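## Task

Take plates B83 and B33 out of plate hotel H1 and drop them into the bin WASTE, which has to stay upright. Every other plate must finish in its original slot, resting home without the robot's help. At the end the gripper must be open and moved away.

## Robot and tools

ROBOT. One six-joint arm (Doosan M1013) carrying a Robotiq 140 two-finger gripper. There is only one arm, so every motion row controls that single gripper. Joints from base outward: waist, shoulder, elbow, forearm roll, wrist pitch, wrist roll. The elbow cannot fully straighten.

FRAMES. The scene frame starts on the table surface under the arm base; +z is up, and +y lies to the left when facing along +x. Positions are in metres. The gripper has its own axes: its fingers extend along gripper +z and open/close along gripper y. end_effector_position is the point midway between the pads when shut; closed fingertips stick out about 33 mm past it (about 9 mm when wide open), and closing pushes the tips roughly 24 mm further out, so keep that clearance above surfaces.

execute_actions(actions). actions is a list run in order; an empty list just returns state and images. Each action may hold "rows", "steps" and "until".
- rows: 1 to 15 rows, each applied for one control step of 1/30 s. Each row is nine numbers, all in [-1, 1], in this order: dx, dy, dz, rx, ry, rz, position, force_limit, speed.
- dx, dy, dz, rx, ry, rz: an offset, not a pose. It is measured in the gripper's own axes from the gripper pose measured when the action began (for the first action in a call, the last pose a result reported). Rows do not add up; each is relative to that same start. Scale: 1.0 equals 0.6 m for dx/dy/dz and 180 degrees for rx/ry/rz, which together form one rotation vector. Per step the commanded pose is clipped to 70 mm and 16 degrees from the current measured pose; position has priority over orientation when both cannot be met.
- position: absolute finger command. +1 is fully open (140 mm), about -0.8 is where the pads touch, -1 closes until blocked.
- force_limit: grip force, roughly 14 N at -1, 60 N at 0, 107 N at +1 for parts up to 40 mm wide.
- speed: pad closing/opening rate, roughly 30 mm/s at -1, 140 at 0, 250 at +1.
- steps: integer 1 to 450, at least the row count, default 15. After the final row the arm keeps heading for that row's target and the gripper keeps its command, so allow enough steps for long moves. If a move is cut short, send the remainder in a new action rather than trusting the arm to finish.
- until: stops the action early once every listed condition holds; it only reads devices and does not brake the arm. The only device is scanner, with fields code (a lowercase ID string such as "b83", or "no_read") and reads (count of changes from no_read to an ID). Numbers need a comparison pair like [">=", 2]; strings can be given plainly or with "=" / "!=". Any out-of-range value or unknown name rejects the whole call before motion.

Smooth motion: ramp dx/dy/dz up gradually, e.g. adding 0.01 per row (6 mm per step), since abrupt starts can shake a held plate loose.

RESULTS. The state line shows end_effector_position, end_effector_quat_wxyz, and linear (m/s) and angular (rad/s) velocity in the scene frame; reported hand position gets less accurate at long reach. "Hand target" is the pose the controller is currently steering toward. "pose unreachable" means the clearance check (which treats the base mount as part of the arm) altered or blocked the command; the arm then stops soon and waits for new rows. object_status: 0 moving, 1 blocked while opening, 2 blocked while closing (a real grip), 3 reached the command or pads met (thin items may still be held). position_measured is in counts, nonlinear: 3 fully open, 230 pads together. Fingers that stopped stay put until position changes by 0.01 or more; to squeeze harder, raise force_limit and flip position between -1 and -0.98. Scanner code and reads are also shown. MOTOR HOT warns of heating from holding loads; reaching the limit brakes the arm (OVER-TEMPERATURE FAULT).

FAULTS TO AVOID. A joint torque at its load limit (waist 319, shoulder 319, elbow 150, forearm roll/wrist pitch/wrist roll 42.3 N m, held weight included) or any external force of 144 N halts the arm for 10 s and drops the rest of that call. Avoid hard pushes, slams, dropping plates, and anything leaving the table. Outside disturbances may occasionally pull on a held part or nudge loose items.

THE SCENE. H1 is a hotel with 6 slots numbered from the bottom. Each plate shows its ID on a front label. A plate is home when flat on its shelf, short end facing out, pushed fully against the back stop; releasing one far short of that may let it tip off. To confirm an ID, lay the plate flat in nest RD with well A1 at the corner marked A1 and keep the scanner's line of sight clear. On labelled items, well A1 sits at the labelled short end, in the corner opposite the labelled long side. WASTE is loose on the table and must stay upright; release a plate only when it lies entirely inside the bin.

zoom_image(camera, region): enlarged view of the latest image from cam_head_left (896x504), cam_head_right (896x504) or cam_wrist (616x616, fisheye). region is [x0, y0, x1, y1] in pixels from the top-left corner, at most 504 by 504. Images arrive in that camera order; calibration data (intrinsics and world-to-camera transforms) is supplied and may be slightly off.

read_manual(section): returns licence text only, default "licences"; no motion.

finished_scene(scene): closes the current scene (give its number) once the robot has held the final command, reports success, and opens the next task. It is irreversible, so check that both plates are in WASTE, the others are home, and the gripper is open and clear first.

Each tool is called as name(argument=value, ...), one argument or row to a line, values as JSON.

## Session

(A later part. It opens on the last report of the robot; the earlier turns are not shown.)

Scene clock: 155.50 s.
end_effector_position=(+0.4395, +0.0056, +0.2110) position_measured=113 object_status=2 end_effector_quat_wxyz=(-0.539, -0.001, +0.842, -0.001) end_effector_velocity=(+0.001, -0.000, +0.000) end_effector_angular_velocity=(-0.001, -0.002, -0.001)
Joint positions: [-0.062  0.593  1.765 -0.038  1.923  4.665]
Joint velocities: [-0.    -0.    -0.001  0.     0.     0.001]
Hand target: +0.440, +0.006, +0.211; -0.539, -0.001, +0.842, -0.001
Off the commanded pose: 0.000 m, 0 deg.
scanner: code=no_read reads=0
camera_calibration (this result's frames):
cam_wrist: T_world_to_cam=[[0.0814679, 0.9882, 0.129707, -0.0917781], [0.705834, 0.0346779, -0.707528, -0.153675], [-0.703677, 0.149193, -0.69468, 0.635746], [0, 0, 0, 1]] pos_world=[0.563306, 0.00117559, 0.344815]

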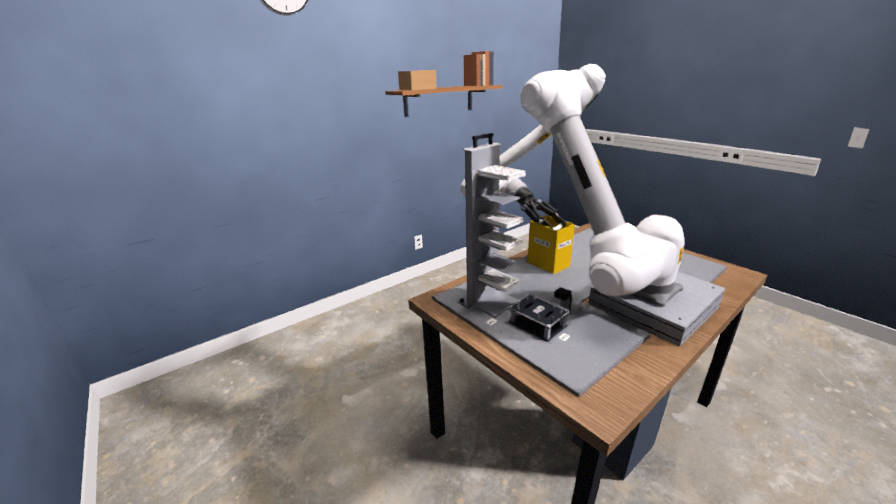

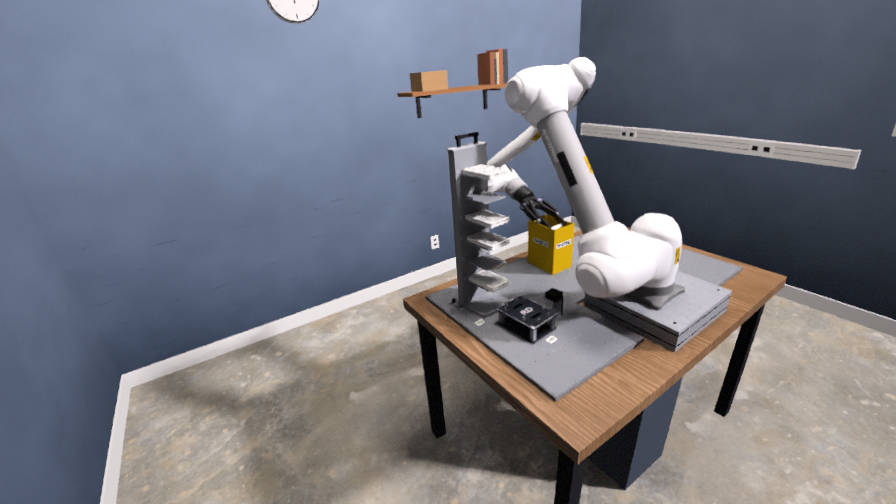

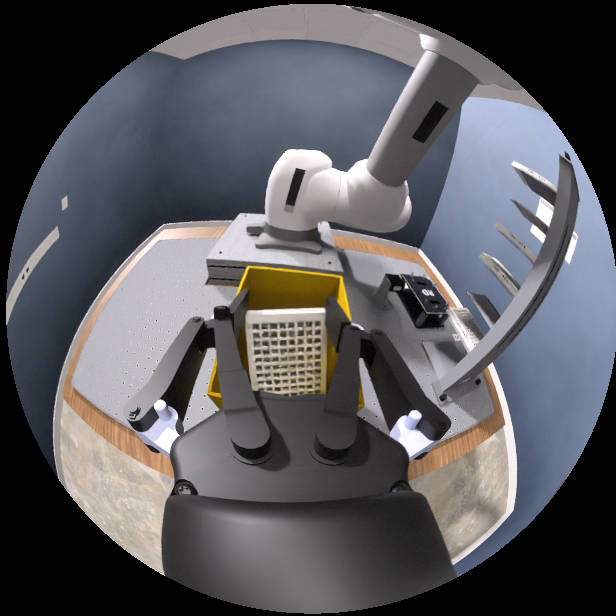

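execute_actions(
  actions=[
    {"rows":[[-0.012,0,0.006,0,0,0,-1,0.5,0]],"steps":8},
    {"rows":[[0,0,0,0,0,0,0.3,0,0]],"steps":10},
    {"rows":[[0.2,0,-0.093,0,0,0,0.3,0,0]],"steps":18},
    {"rows":[[0.2,0,-0.093,0,-0.361,0,1,0,0]],"steps":35},
    {"rows":[[0,0,0,0,0,-0.5,1,0,0]],"steps":22},
    {"rows":[[0,0,0,0,0,-0.5,1,0,0]],"steps":25},
  ],
)

Scene clock: 169.90 s.
end_effector_position=(+0.4385, +0.0055, +0.2091) position_measured=113 object_status=2 end_effector_quat_wxyz=(-0.542, -0.001, +0.840, -0.002) end_effector_velocity=(+0.000, -0.001, -0.001) end_effector_angular_velocity=(+0.002, +0.001, -0.001)
Joint positions: [-0.062  0.599  1.766 -0.039  1.925  4.666]
Joint velocities: [-0.001  0.002 -0.     0.    -0.    -0.002]
Hand target: +0.439, +0.006, +0.209; -0.542, -0.001, +0.840, -0.002
Off the commanded pose: 0.006 m, 1 deg.
FORCE FAULT: contact force on the arm reached its limit, and the arm stopped for 10 seconds. The contact can be on any part of the arm, not only on its tool. The arm's remaining commands of this call were not run. The arm holds still and accepts commands again. Move the arm away from the contact; if what it grips holds it there, let go first. Pushing or pulling that hard again can fault the arm again.
scanner: code=no_read reads=0
camera_calibration (this result's frames):
cam_wrist: T_world_to_cam=[[0.0828433, 0.988246, 0.128476, -0.0917576], [0.699652, 0.0341286, -0.713668, -0.150379], [-0.709665, 0.149011, -0.688601, 0.635108], [0, 0, 0, 1]] pos_world=[0.563528, 0.00117339, 0.341804]

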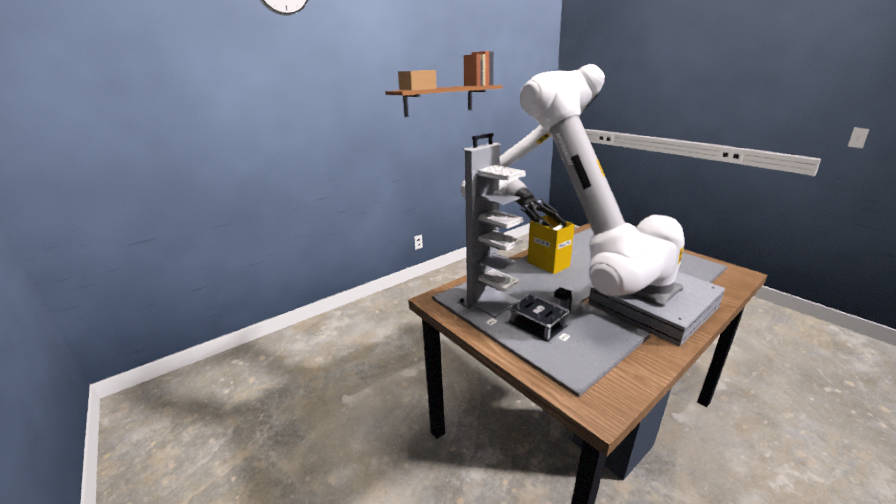

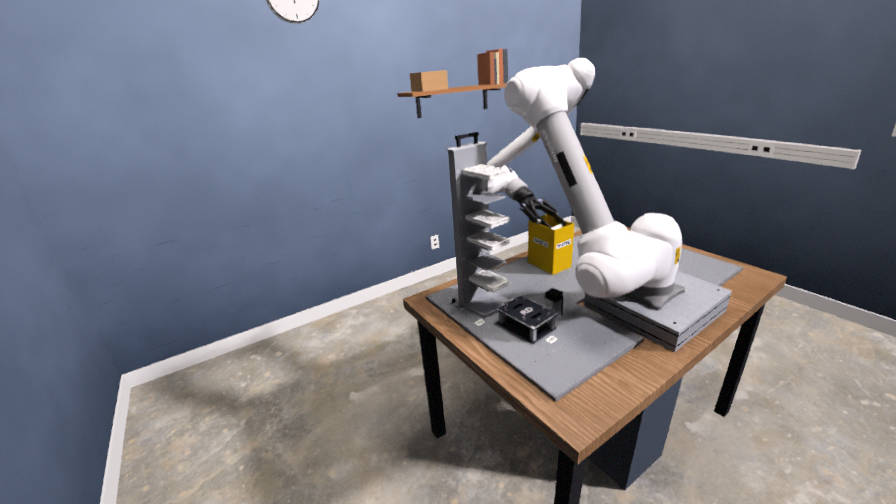

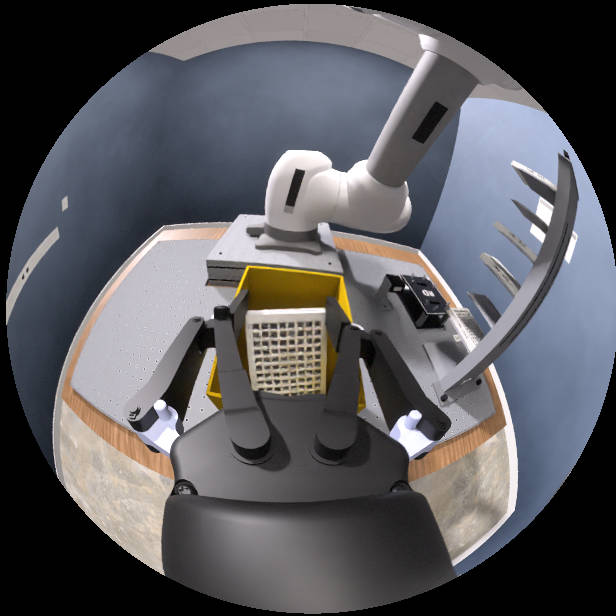

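execute_actions(
  actions=[
    {"rows":[[0.006,0,-0.003,0,0,0,-1,0.5,0]],"steps":6},
    {"rows":[[0,0,0,0,0,0,0.3,0,0]],"steps":10},
    {"rows":[[0.2,0,-0.093,0,0,0,0.3,0,0]],"steps":18},
    {"rows":[[0.2,0,-0.093,0,-0.365,0,1,0,0]],"steps":35},
    {"rows":[[0,0,0,0,0,-0.5,1,0,0]],"steps":22},
    {"rows":[[0,0,0,0,0,-0.5,1,0,0]],"steps":25},
  ],
)

Scene clock: 176.97 s.
end_effector_position=(+0.4408, +0.0062, +0.4770) position_measured=88 object_status=1 end_effector_quat_wxyz=(+0.038, +0.949, -0.313, +0.020) end_effector_velocity=(+0.001, -0.000, -0.002) end_effector_angular_velocity=(+0.079, +0.138, +1.576)
Joint positions: [-0.046 -0.197  1.824 -0.068  1.501  2.185]
Joint velocities: [-0.077  0.     0.     0.103 -0.    -1.665]
Hand target: +0.441, +0.006, +0.477; +0.030, +0.968, -0.247, +0.013
Off the commanded pose: 0.000 m, 9 deg.
scanner: code=no_read reads=0
camera_calibration (this result's frames):
cam_wrist: T_world_to_cam=[[-0.523635, -0.82911, 0.195917, 0.119402], [-0.778073, 0.559081, 0.286411, 0.210357], [-0.347, -0.00246295, -0.937862, 0.781073], [0, 0, 0, 1]] pos_world=[0.497228, -0.0166852, 0.648897]

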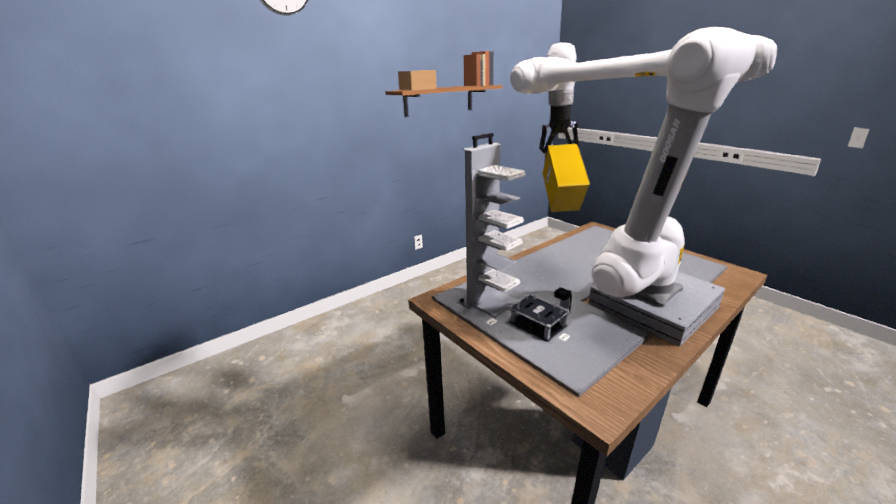

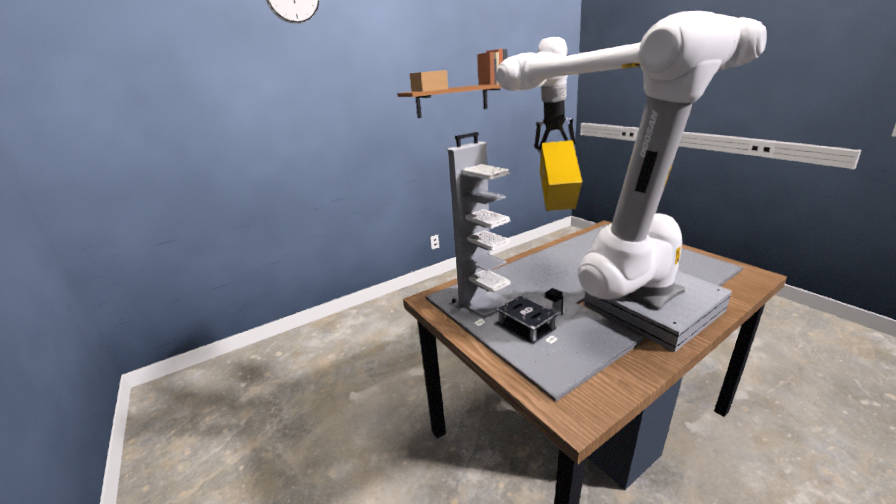

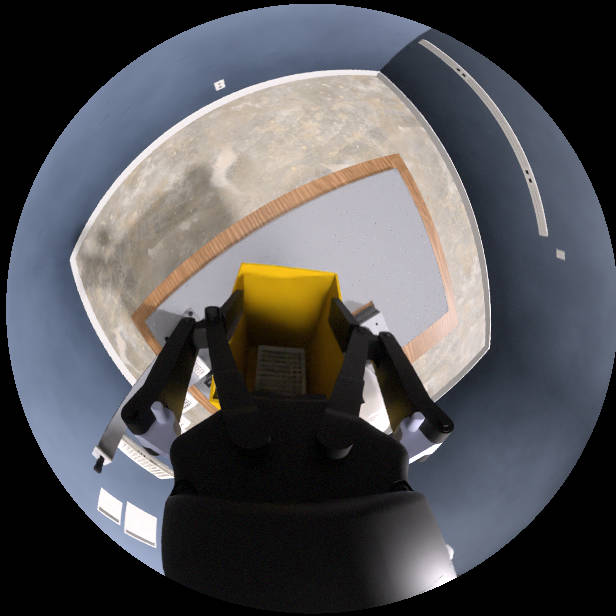

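execute_actions(
  actions=[],
)

Scene clock: 179.33 s.
end_effector_position=(+0.4409, +0.0060, +0.4771) position_measured=88 object_status=1 end_effector_quat_wxyz=(+0.030, +0.968, -0.247, +0.013) end_effector_velocity=(+0.000, -0.001, -0.001) end_effector_angular_velocity=(+0.000, +0.001, -0.002)
Joint positions: [-0.063 -0.196  1.822 -0.047  1.504  2.028]
Joint velocities: [-0.002  0.001 -0.     0.     0.     0.   ]
Hand target: +0.441, +0.006, +0.477; +0.030, +0.968, -0.247, +0.013
Off the commanded pose: 0.000 m, 1 deg.
scanner: code=no_read reads=0
camera_calibration (this result's frames):
cam_wrist: T_world_to_cam=[[-0.401654, -0.896843, 0.185328, 0.0709935], [-0.843371, 0.441112, 0.306832, 0.230185], [-0.35693, -0.0330603, -0.933546, 0.783739], [0, 0, 0, 1]] pos_world=[0.502386, -0.0119566, 0.647872]

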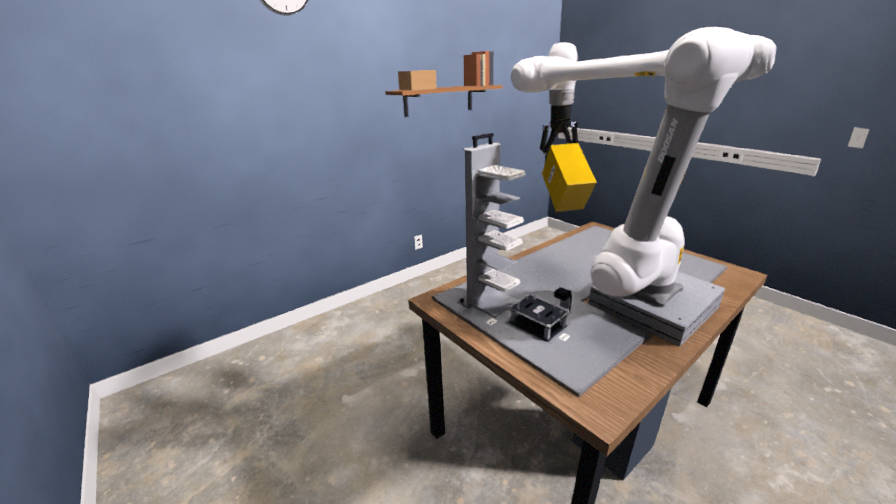

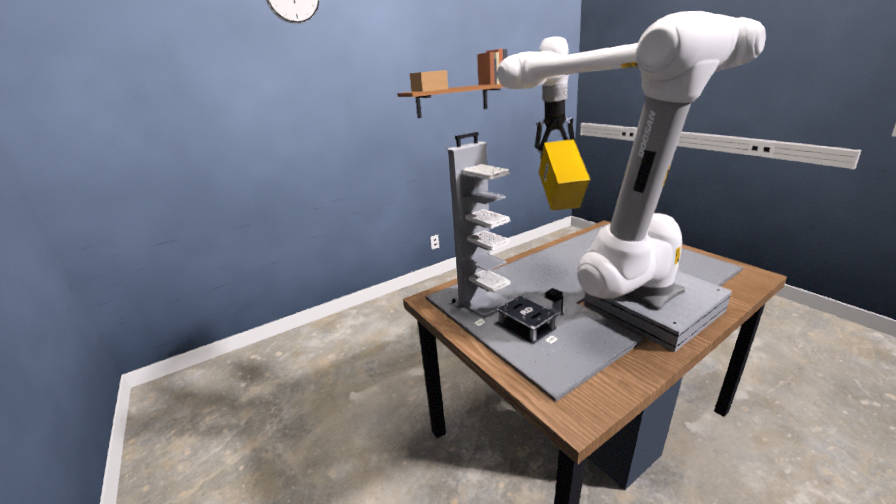

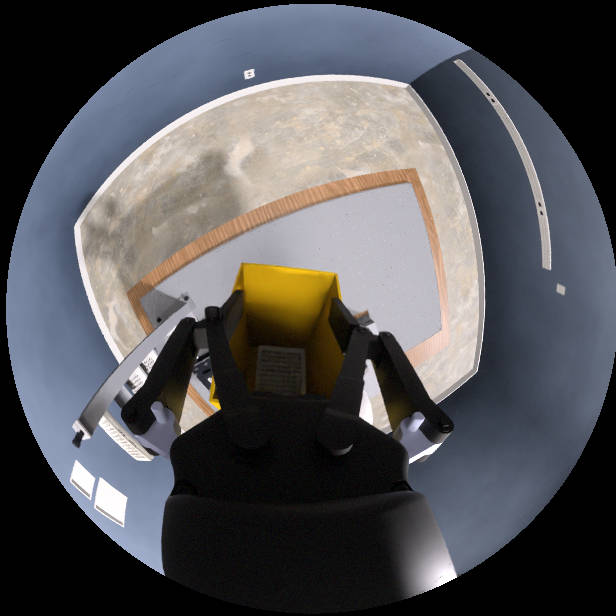

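execute_actions(
  actions=[
    {"rows":[[0,0,0,0.01,0,-0.05,1,0,0],[0,0,0,0.02,0,-0.158,1,0,0]],"steps":22},
    {"rows":[[0,0,0.04,0,0.02,0,1,0,0],[0,0,0.08,0,0.04,0,1,0,0],[0.05,0,0.25,0,0.12,0,1,0,0]],"steps":28},
  ],
)

zoom_image(
  camera="cam_head_left",
  region=[480, 130, 660, 290],
)

Scene clock: 184.10 s.
end_effector_position=(+0.4752, +0.0055, +0.3278) position_measured=88 object_status=1 end_effector_quat_wxyz=(+0.002, +0.980, -0.000, +0.201) end_effector_velocity=(-0.000, -0.001, -0.000) end_effector_angular_velocity=(+0.000, +0.000, -0.002)
Joint positions: [-0.126 -0.297  2.216  0.073  0.825  1.429]
Joint velocities: [-0.001 -0.     0.     0.    -0.     0.001]
Hand target: +0.475, +0.006, +0.328; +0.002, +0.980, -0.000, +0.201
Off the commanded pose: 0.000 m, 0 deg.
scanner: code=no_read reads=0
camera_calibration (this result's frames):
cam_wrist: T_world_to_cam=[[0.0231305, -0.987241, 0.157542, -0.0802796], [-0.998139, -0.0316984, -0.0520908, 0.498972], [0.05642, -0.156044, -0.986137, 0.478053], [0, 0, 0, 1]] pos_world=[0.472929, 0.0111584, 0.510066]

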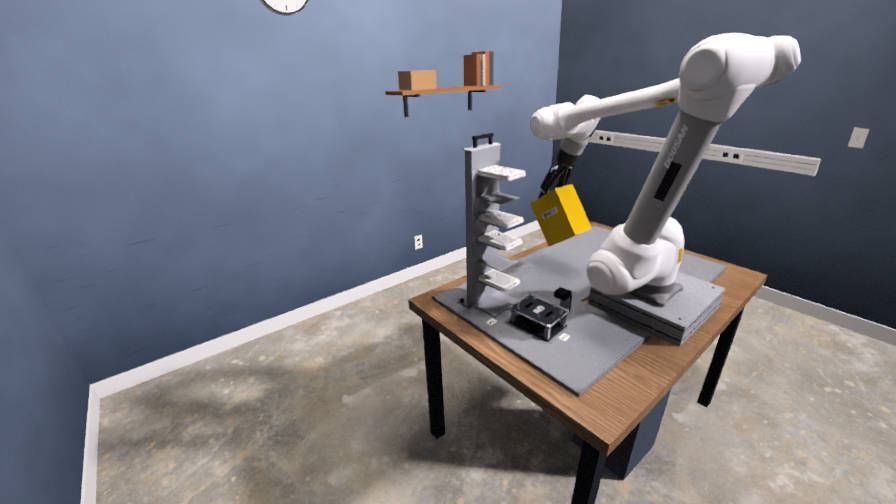

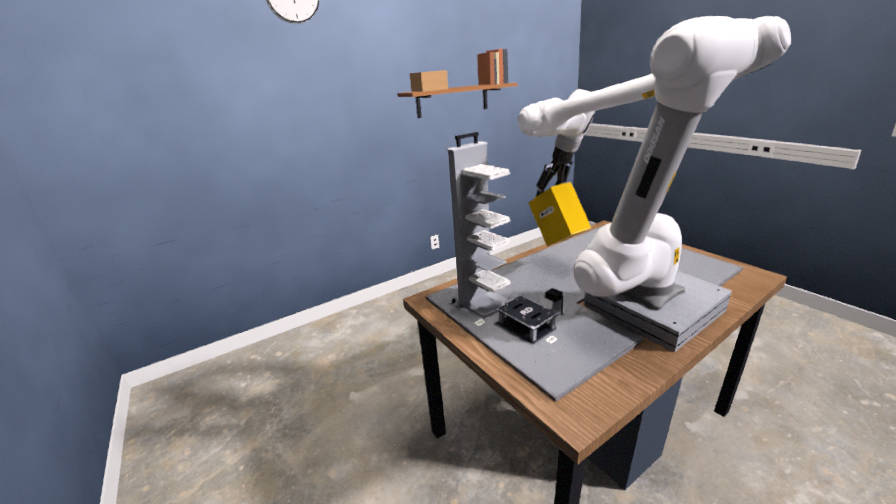

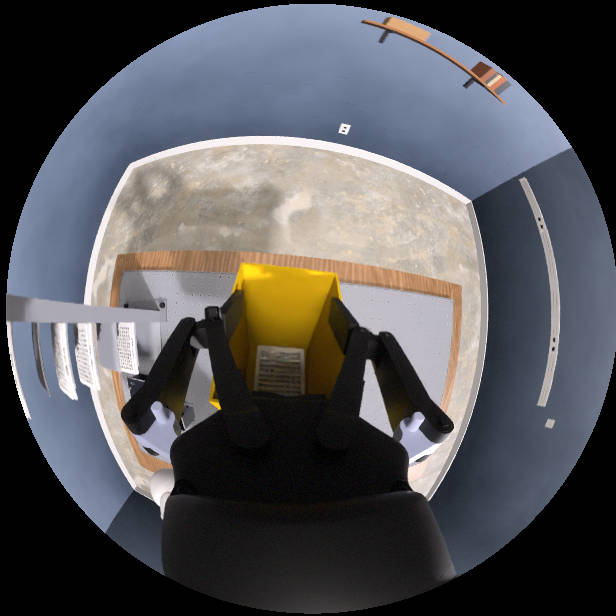

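Region (480, 130, 660, 290) of cam_head_left's 896x504 image, scaled by 2.800, with more detail than that image has.

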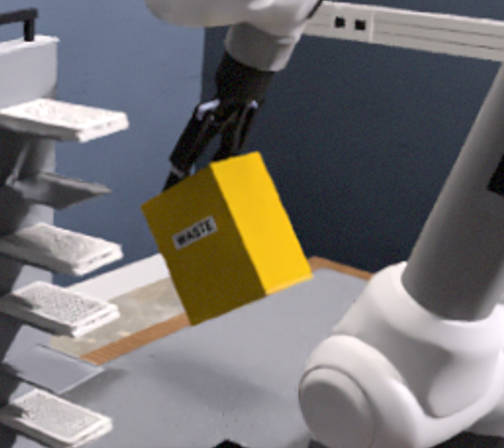

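execute_actions(
  actions=[
    {"rows":[[0,0.04,0,0,0,0,1,0,0],[0.038,0.5,0.016,0,0,0,1,0,0]],"steps":32},
    {"rows":[[0,0,0,0,0.04,0,1,0,0],[0,0,0,0,0.236,0,1,0,0]],"steps":28},
    {"rows":[[-0.03,0,0.014,0,0,0,1,0,0],[-0.165,0,0.075,0,0,0,1,0,0]],"steps":25},
  ],
)

zoom_image(
  camera="cam_head_left",
  region=[500, 130, 680, 290],
)

Scene clock: 191.30 s.
end_effector_position=(+0.5001, -0.2950, +0.2220) position_measured=88 object_status=1 end_effector_quat_wxyz=(+0.003, +0.841, -0.001, +0.542) end_effector_velocity=(-0.000, -0.000, -0.000) end_effector_angular_velocity=(-0.000, +0.000, +0.000)
Joint positions: [-1.099  0.143  2.499  1.785  0.966 -1.016]
Joint velocities: [-0.001  0.     0.    -0.001  0.    -0.001]
Hand target: +0.500, -0.295, +0.222; +0.003, +0.841, -0.001, +0.542
Off the commanded pose: 0.000 m, 0 deg.
scanner: code=no_read reads=0
camera_calibration (this result's frames):
cam_wrist: T_world_to_cam=[[-0.0894057, -0.98696, 0.13385, -0.29921], [-0.701491, -0.0330024, -0.711914, 0.506521], [0.707048, -0.157543, -0.689393, -0.0663041], [0, 0, 0, 1]] pos_world=[0.375449, -0.289038, 0.354939]

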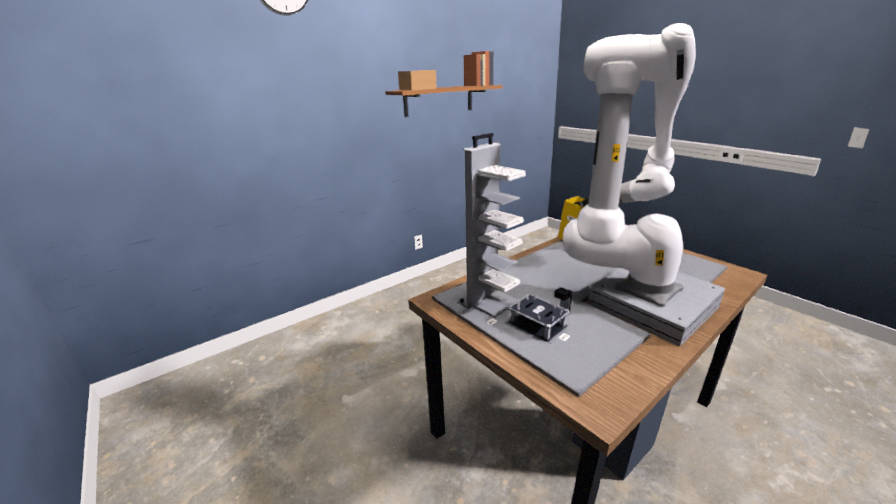

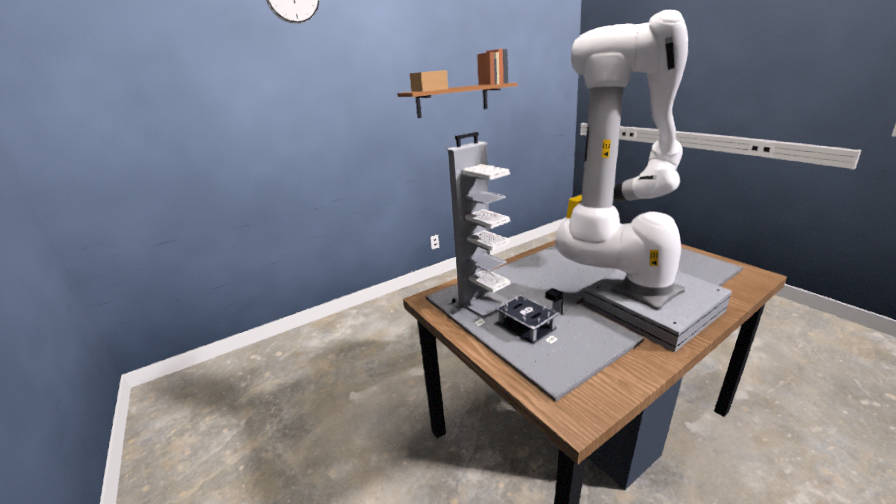

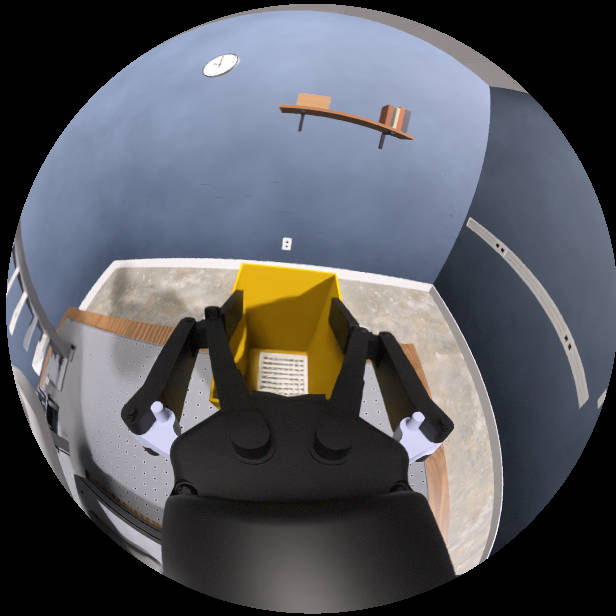

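Region (500, 130, 680, 290) of cam_head_left's 896x504 image, scaled by 2.800, with more detail than that image has.

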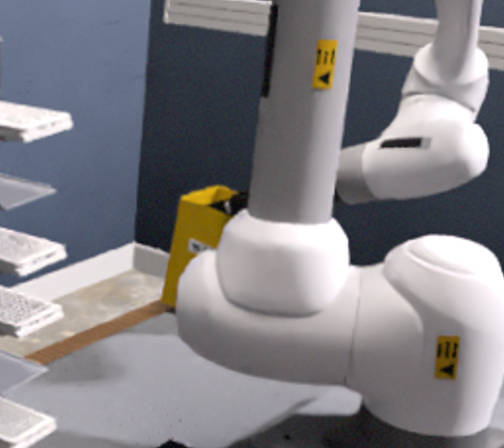

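execute_actions(
  actions=[
    {"rows":[[0,-0.08,0,0,0,0,1,0,0]],"steps":14},
    {"rows":[[-0.0105,0,0.005,0,0,0,1,0,0]],"steps":8},
    {"rows":[[0,0,0,0,0,0,-0.2,0,-0.5]],"steps":18},
    {"rows":[[0.2,0,-0.09,0,0,0,-0.2,0,0]],"steps":18},
    {"rows":[[0.3,0,-0.136,0,-0.365,0,-0.2,0,0]],"steps":40},
  ],
)

Scene clock: 200.87 s.
end_effector_position=(+0.5004, -0.2457, +0.5435) position_measured=154 object_status=3 end_effector_quat_wxyz=(+0.002, +1.000, -0.003, -0.002) end_effector_velocity=(-0.001, -0.000, -0.000) end_effector_angular_velocity=(+0.000, +0.006, +0.001)
Joint positions: [-0.553  0.01   1.526  0.008  1.618  1.042]
Joint velocities: [ 0.001  0.002 -0.002 -0.003  0.005 -0.   ]
Hand target: +0.501, -0.246, +0.543; +0.002, +1.000, -0.003, -0.002
Off the commanded pose: 0.001 m, 0 deg.
scanner: code=no_read reads=0
camera_calibration (this result's frames):
cam_wrist: T_world_to_cam=[[0.0780952, -0.987682, 0.135594, -0.378588], [-0.937075, -0.0262999, 0.348136, 0.280664], [-0.340281, -0.154249, -0.927586, 0.81727], [0, 0, 0, 1]] pos_world=[0.570671, -0.24048, 0.711714]

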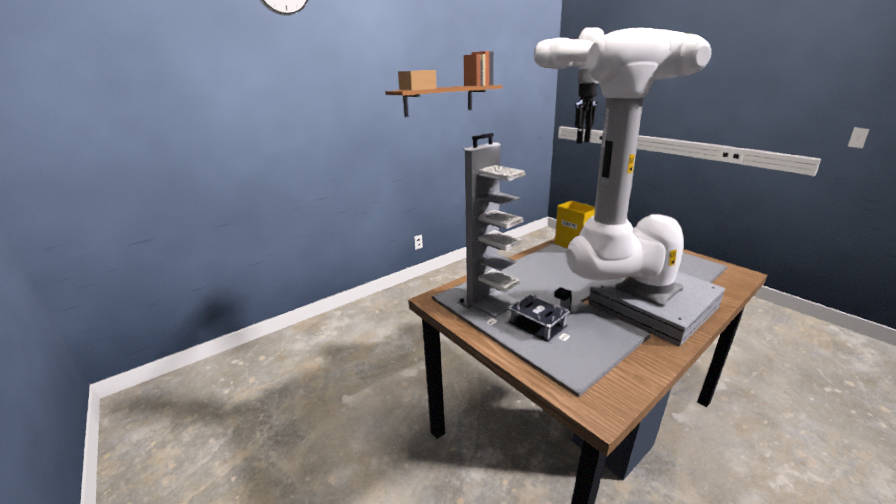

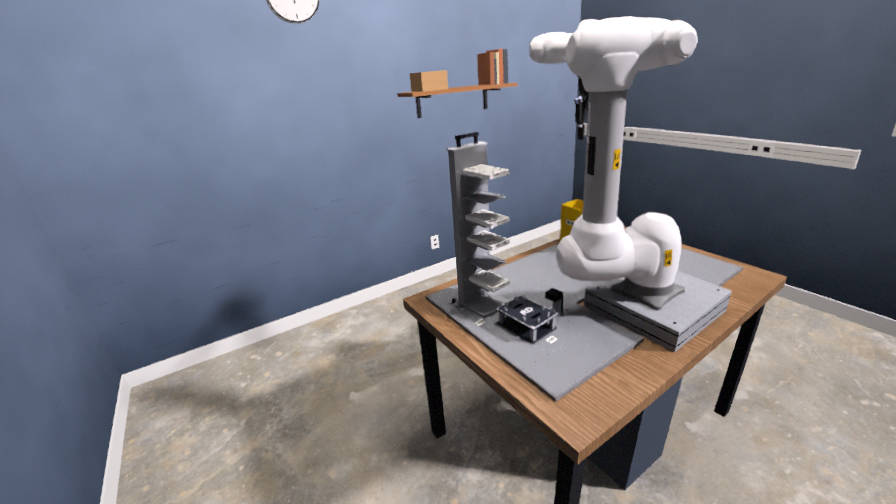

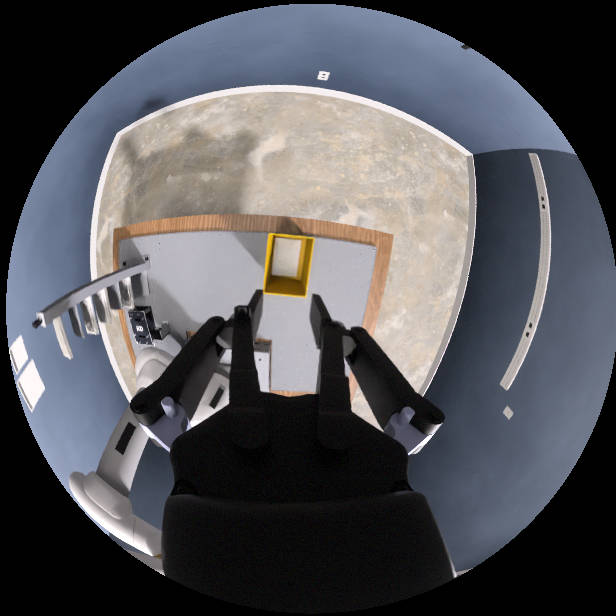

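execute_actions(
  actions=[
    {"rows":[[-0.417,-0.693,-0.06,0,0,0,1,0,0]],"steps":50},
    {"rows":[[-0.217,-0.4,0,0,0,0,1,0,0]],"steps":33},
    {"rows":[[0,0,0.35,0,0.389,0,1,0,0]],"steps":45},
    {"rows":[[-0.265,0,0.31,0,0,0,1,0,0]],"steps":30},
  ],
)

zoom_image(
  camera="cam_wrist",
  region=[180, 180, 400, 400],
)

zoom_image(
  camera="cam_head_right",
  region=[450, 230, 610, 350],
)

Scene clock: 214.77 s.
end_effector_position=(+0.2438, +0.4087, +0.1548) position_measured=3 object_status=3 end_effector_quat_wxyz=(+0.003, +0.819, -0.001, +0.573) end_effector_velocity=(-0.001, +0.001, -0.000) end_effector_angular_velocity=(-0.000, -0.000, +0.002)
Joint positions: [ 1.635  0.385  2.431 -1.377  1.264  4.386]
Joint velocities: [ 0.002  0.001 -0.    -0.     0.     0.   ]
Hand target: +0.244, +0.409, +0.155; +0.003, +0.819, -0.001, +0.573
Off the commanded pose: 0.000 m, 0 deg.
scanner: code=no_read reads=0
camera_calibration (this result's frames):
cam_wrist: T_world_to_cam=[[-0.100884, -0.986767, 0.12694, 0.385097], [-0.645271, -0.0322186, -0.763274, 0.296049], [0.757263, -0.158913, -0.633482, 0.159174], [0, 0, 0, 1]] pos_world=[0.109346, 0.414834, 0.277916]

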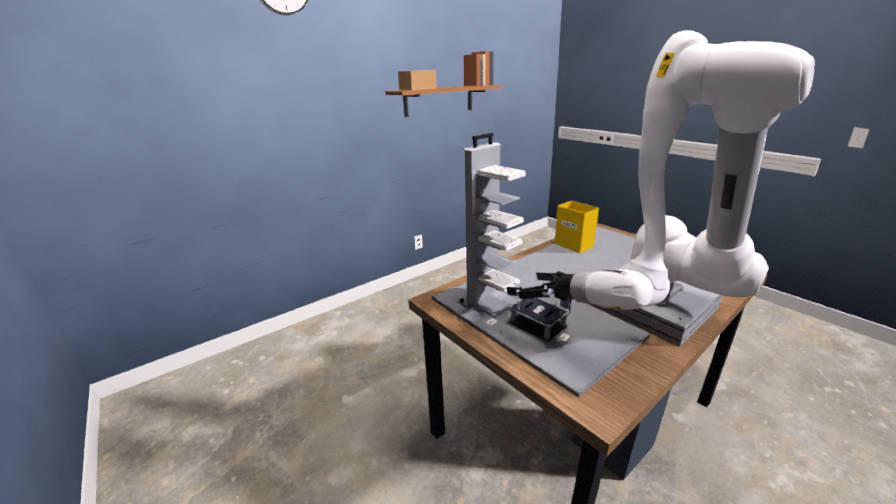

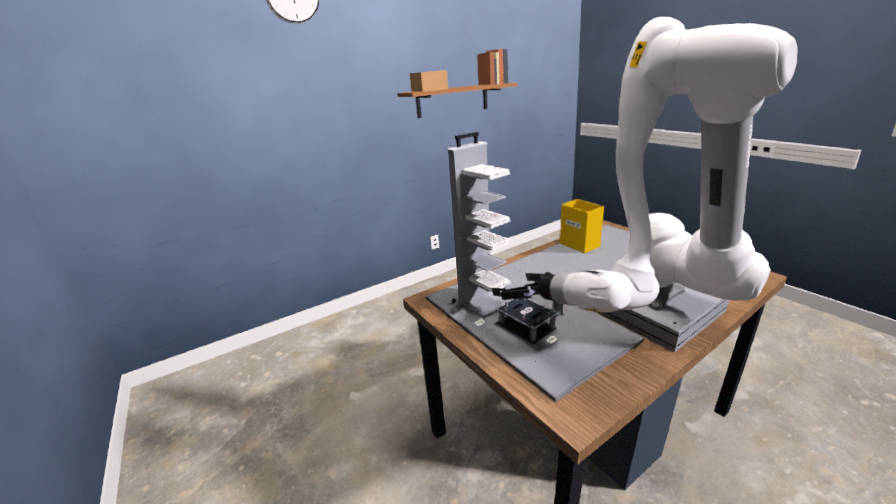

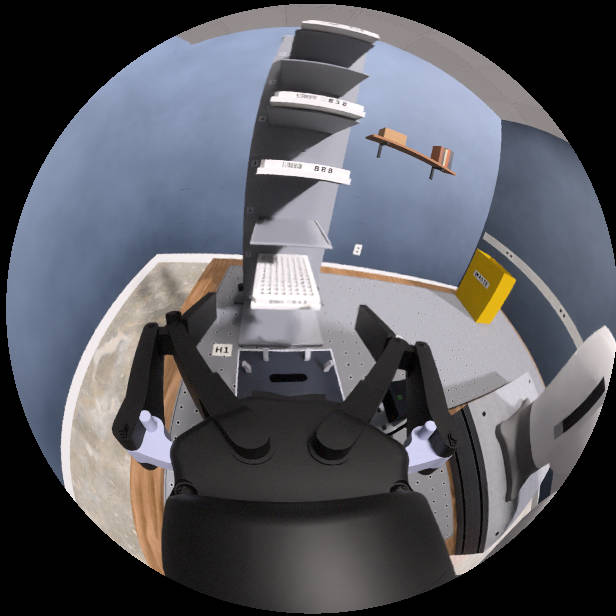

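Region (180, 180, 400, 400) of cam_wrist's 616x616 image, scaled by 2.291, with more detail than that image has.

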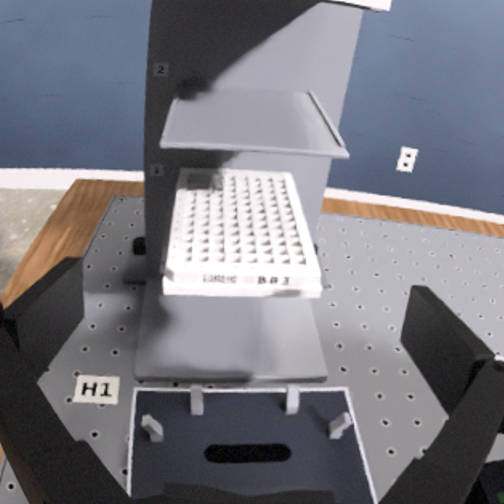

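Region (450, 230, 610, 350) of cam_head_right's 896x504 image, scaled by 3.150, with more detail than that image has; it fills the top 378 rows of this view, and the rest is white.

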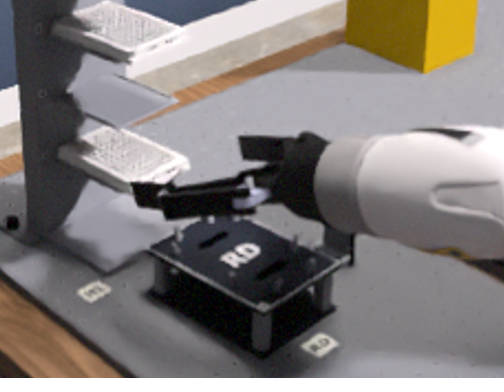

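execute_actions(
  actions=[
    {"rows":[[0.03,-0.002,0.15,0,0,0,0.6,0,0]],"steps":22},
    {"rows":[[0,0,0,0,0,0,-1,-0.8,-0.6]],"steps":28},
  ],
)

zoom_image(
  camera="cam_head_right",
  region=[450, 240, 570, 330],
)

Scene clock: 223.53 s.
end_effector_position=(+0.3344, +0.4094, +0.1408) position_measured=104 object_status=2 end_effector_quat_wxyz=(+0.003, +0.819, -0.001, +0.573) end_effector_velocity=(-0.000, -0.000, -0.000) end_effector_angular_velocity=(-0.001, +0.000, +0.001)
Joint positions: [ 1.413  0.416  2.441 -1.601  1.195  4.423]
Joint velocities: [0.001 0.    0.001 0.    0.    0.   ]
Hand target: +0.334, +0.409, +0.141; +0.003, +0.819, -0.001, +0.573
Off the commanded pose: 0.000 m, 0 deg.
scanner: code=no_read reads=0
camera_calibration (this result's frames):
cam_wrist: T_world_to_cam=[[-0.100756, -0.986793, 0.126841, 0.396776], [-0.645164, -0.0322471, -0.763363, 0.34383], [0.757372, -0.158747, -0.633394, 0.0816472], [0, 0, 0, 1]] pos_world=[0.199967, 0.415584, 0.263855]

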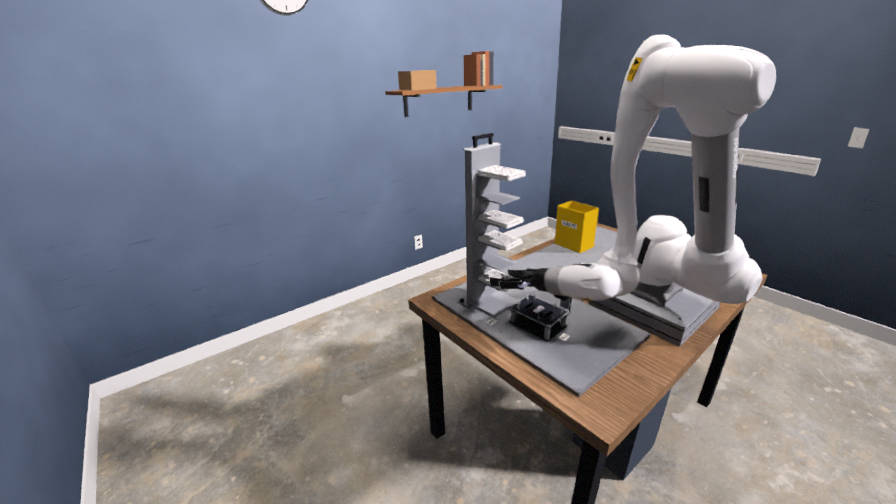

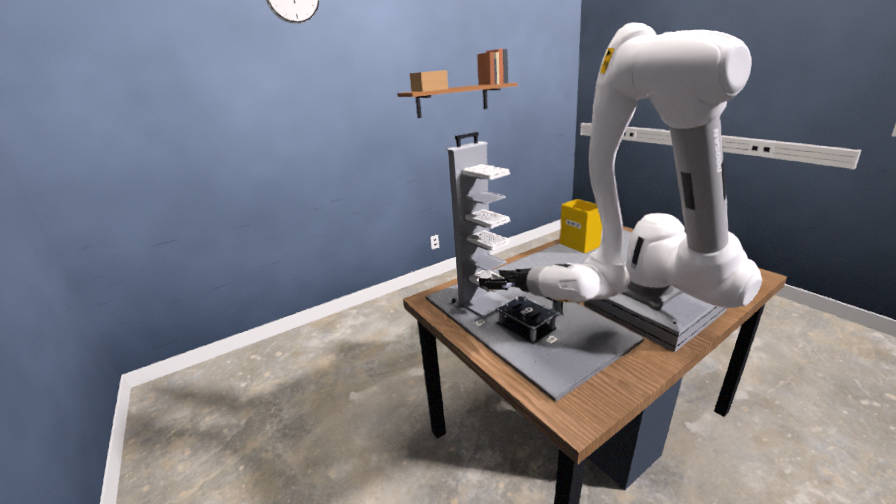

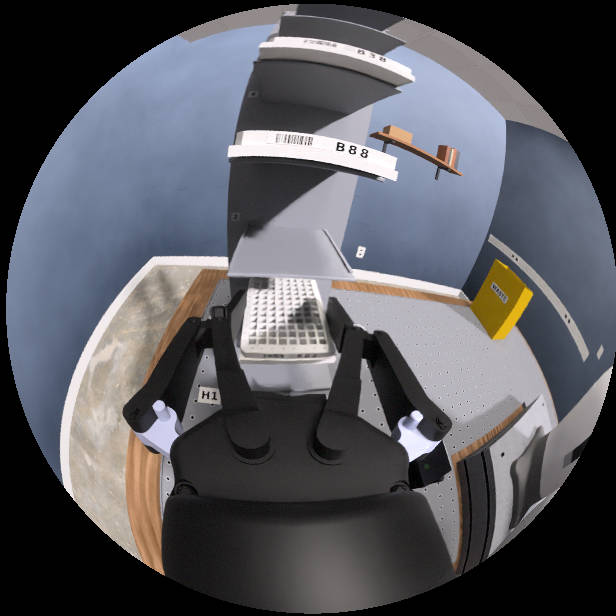

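Region (450, 240, 570, 330) of cam_head_right's 896x504 image, scaled by 4.200, with more detail than that image has; it fills the top 378 rows of this view, and the rest is white.

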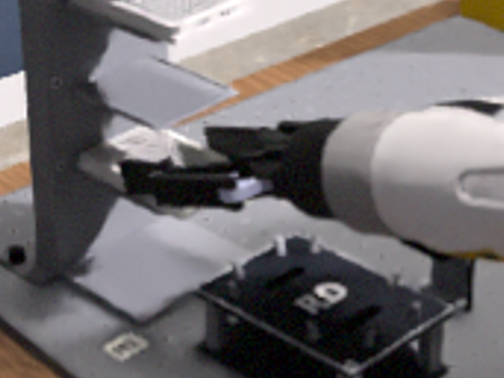

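execute_actions(
  actions=[
    {"rows":[[0,0,0,0,0,0,0.35,0,0]],"steps":6},
    {"rows":[[0.005,0,-0.002,0,0,0,0.35,0,0]],"steps":7},
    {"rows":[[0,0,0,0,0,0,-1,0.5,-0.6]],"steps":15},
    {"rows":[[0.005,0,-0.002,0,0,0,-1,0.5,0],[0.01,0,-0.004,0,0,0,-1,0.5,0],[0.016,0,-0.006,0,0,0,-1,0.5,0],[0.02,0,-0.012,0,0,0,-1,0.5,0],[0.02,0,-0.02,0,0,0,-1,0.5,0],[0.017,0,-0.03,0,0,0,-1,0.5,0],[0.012,0,-0.045,0,0,0,-1,0.5,0]],"steps":16},
  ],
)

zoom_image(
  camera="cam_head_right",
  region=[450, 240, 570, 330],
)

Scene clock: 229.97 s.
end_effector_position=(+0.3114, +0.4092, +0.1600) position_measured=115 object_status=2 end_effector_quat_wxyz=(+0.003, +0.819, -0.001, +0.573) end_effector_velocity=(-0.001, +0.001, -0.000) end_effector_angular_velocity=(+0.000, +0.001, +0.001)
Joint positions: [ 1.469  0.369  2.439 -1.528  1.212  4.371]
Joint velocities: [ 0.002 -0.    -0.     0.001 -0.    -0.   ]
Hand target: +0.311, +0.409, +0.160; +0.003, +0.819, -0.001, +0.573
Off the commanded pose: 0.000 m, 0 deg.
scanner: code=no_read reads=0
camera_calibration (this result's frames):
cam_wrist: T_world_to_cam=[[-0.101131, -0.986679, 0.127425, 0.391741], [-0.645106, -0.0324687, -0.763403, 0.343722], [0.757371, -0.159406, -0.633229, 0.111442], [0, 0, 0, 1]] pos_world=[0.176952, 0.415448, 0.283049]

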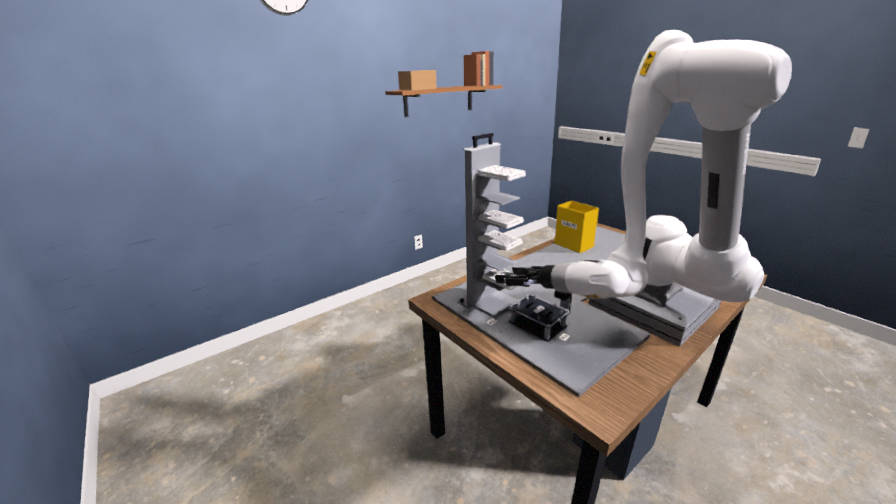

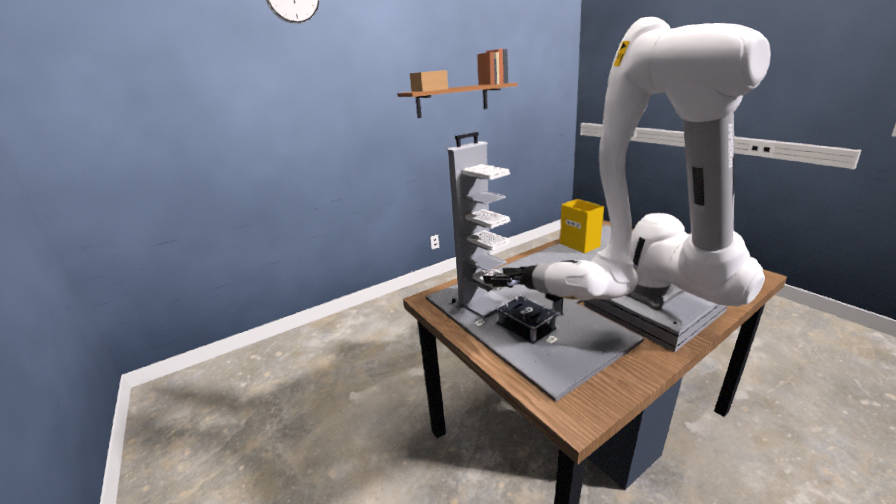

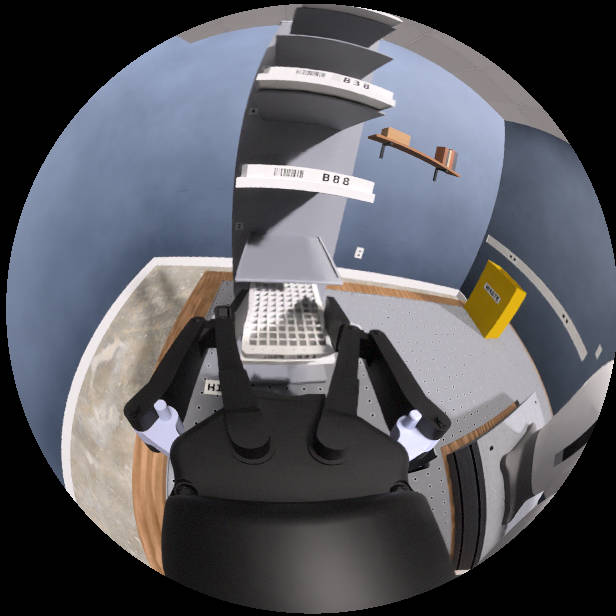

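Region (450, 240, 570, 330) of cam_head_right's 896x504 image, scaled by 4.200, with more detail than that image has; it fills the top 378 rows of this view, and the rest is white.

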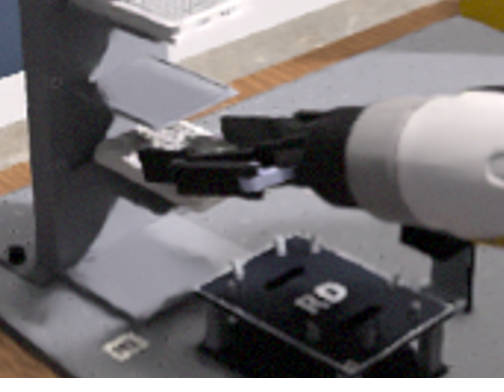

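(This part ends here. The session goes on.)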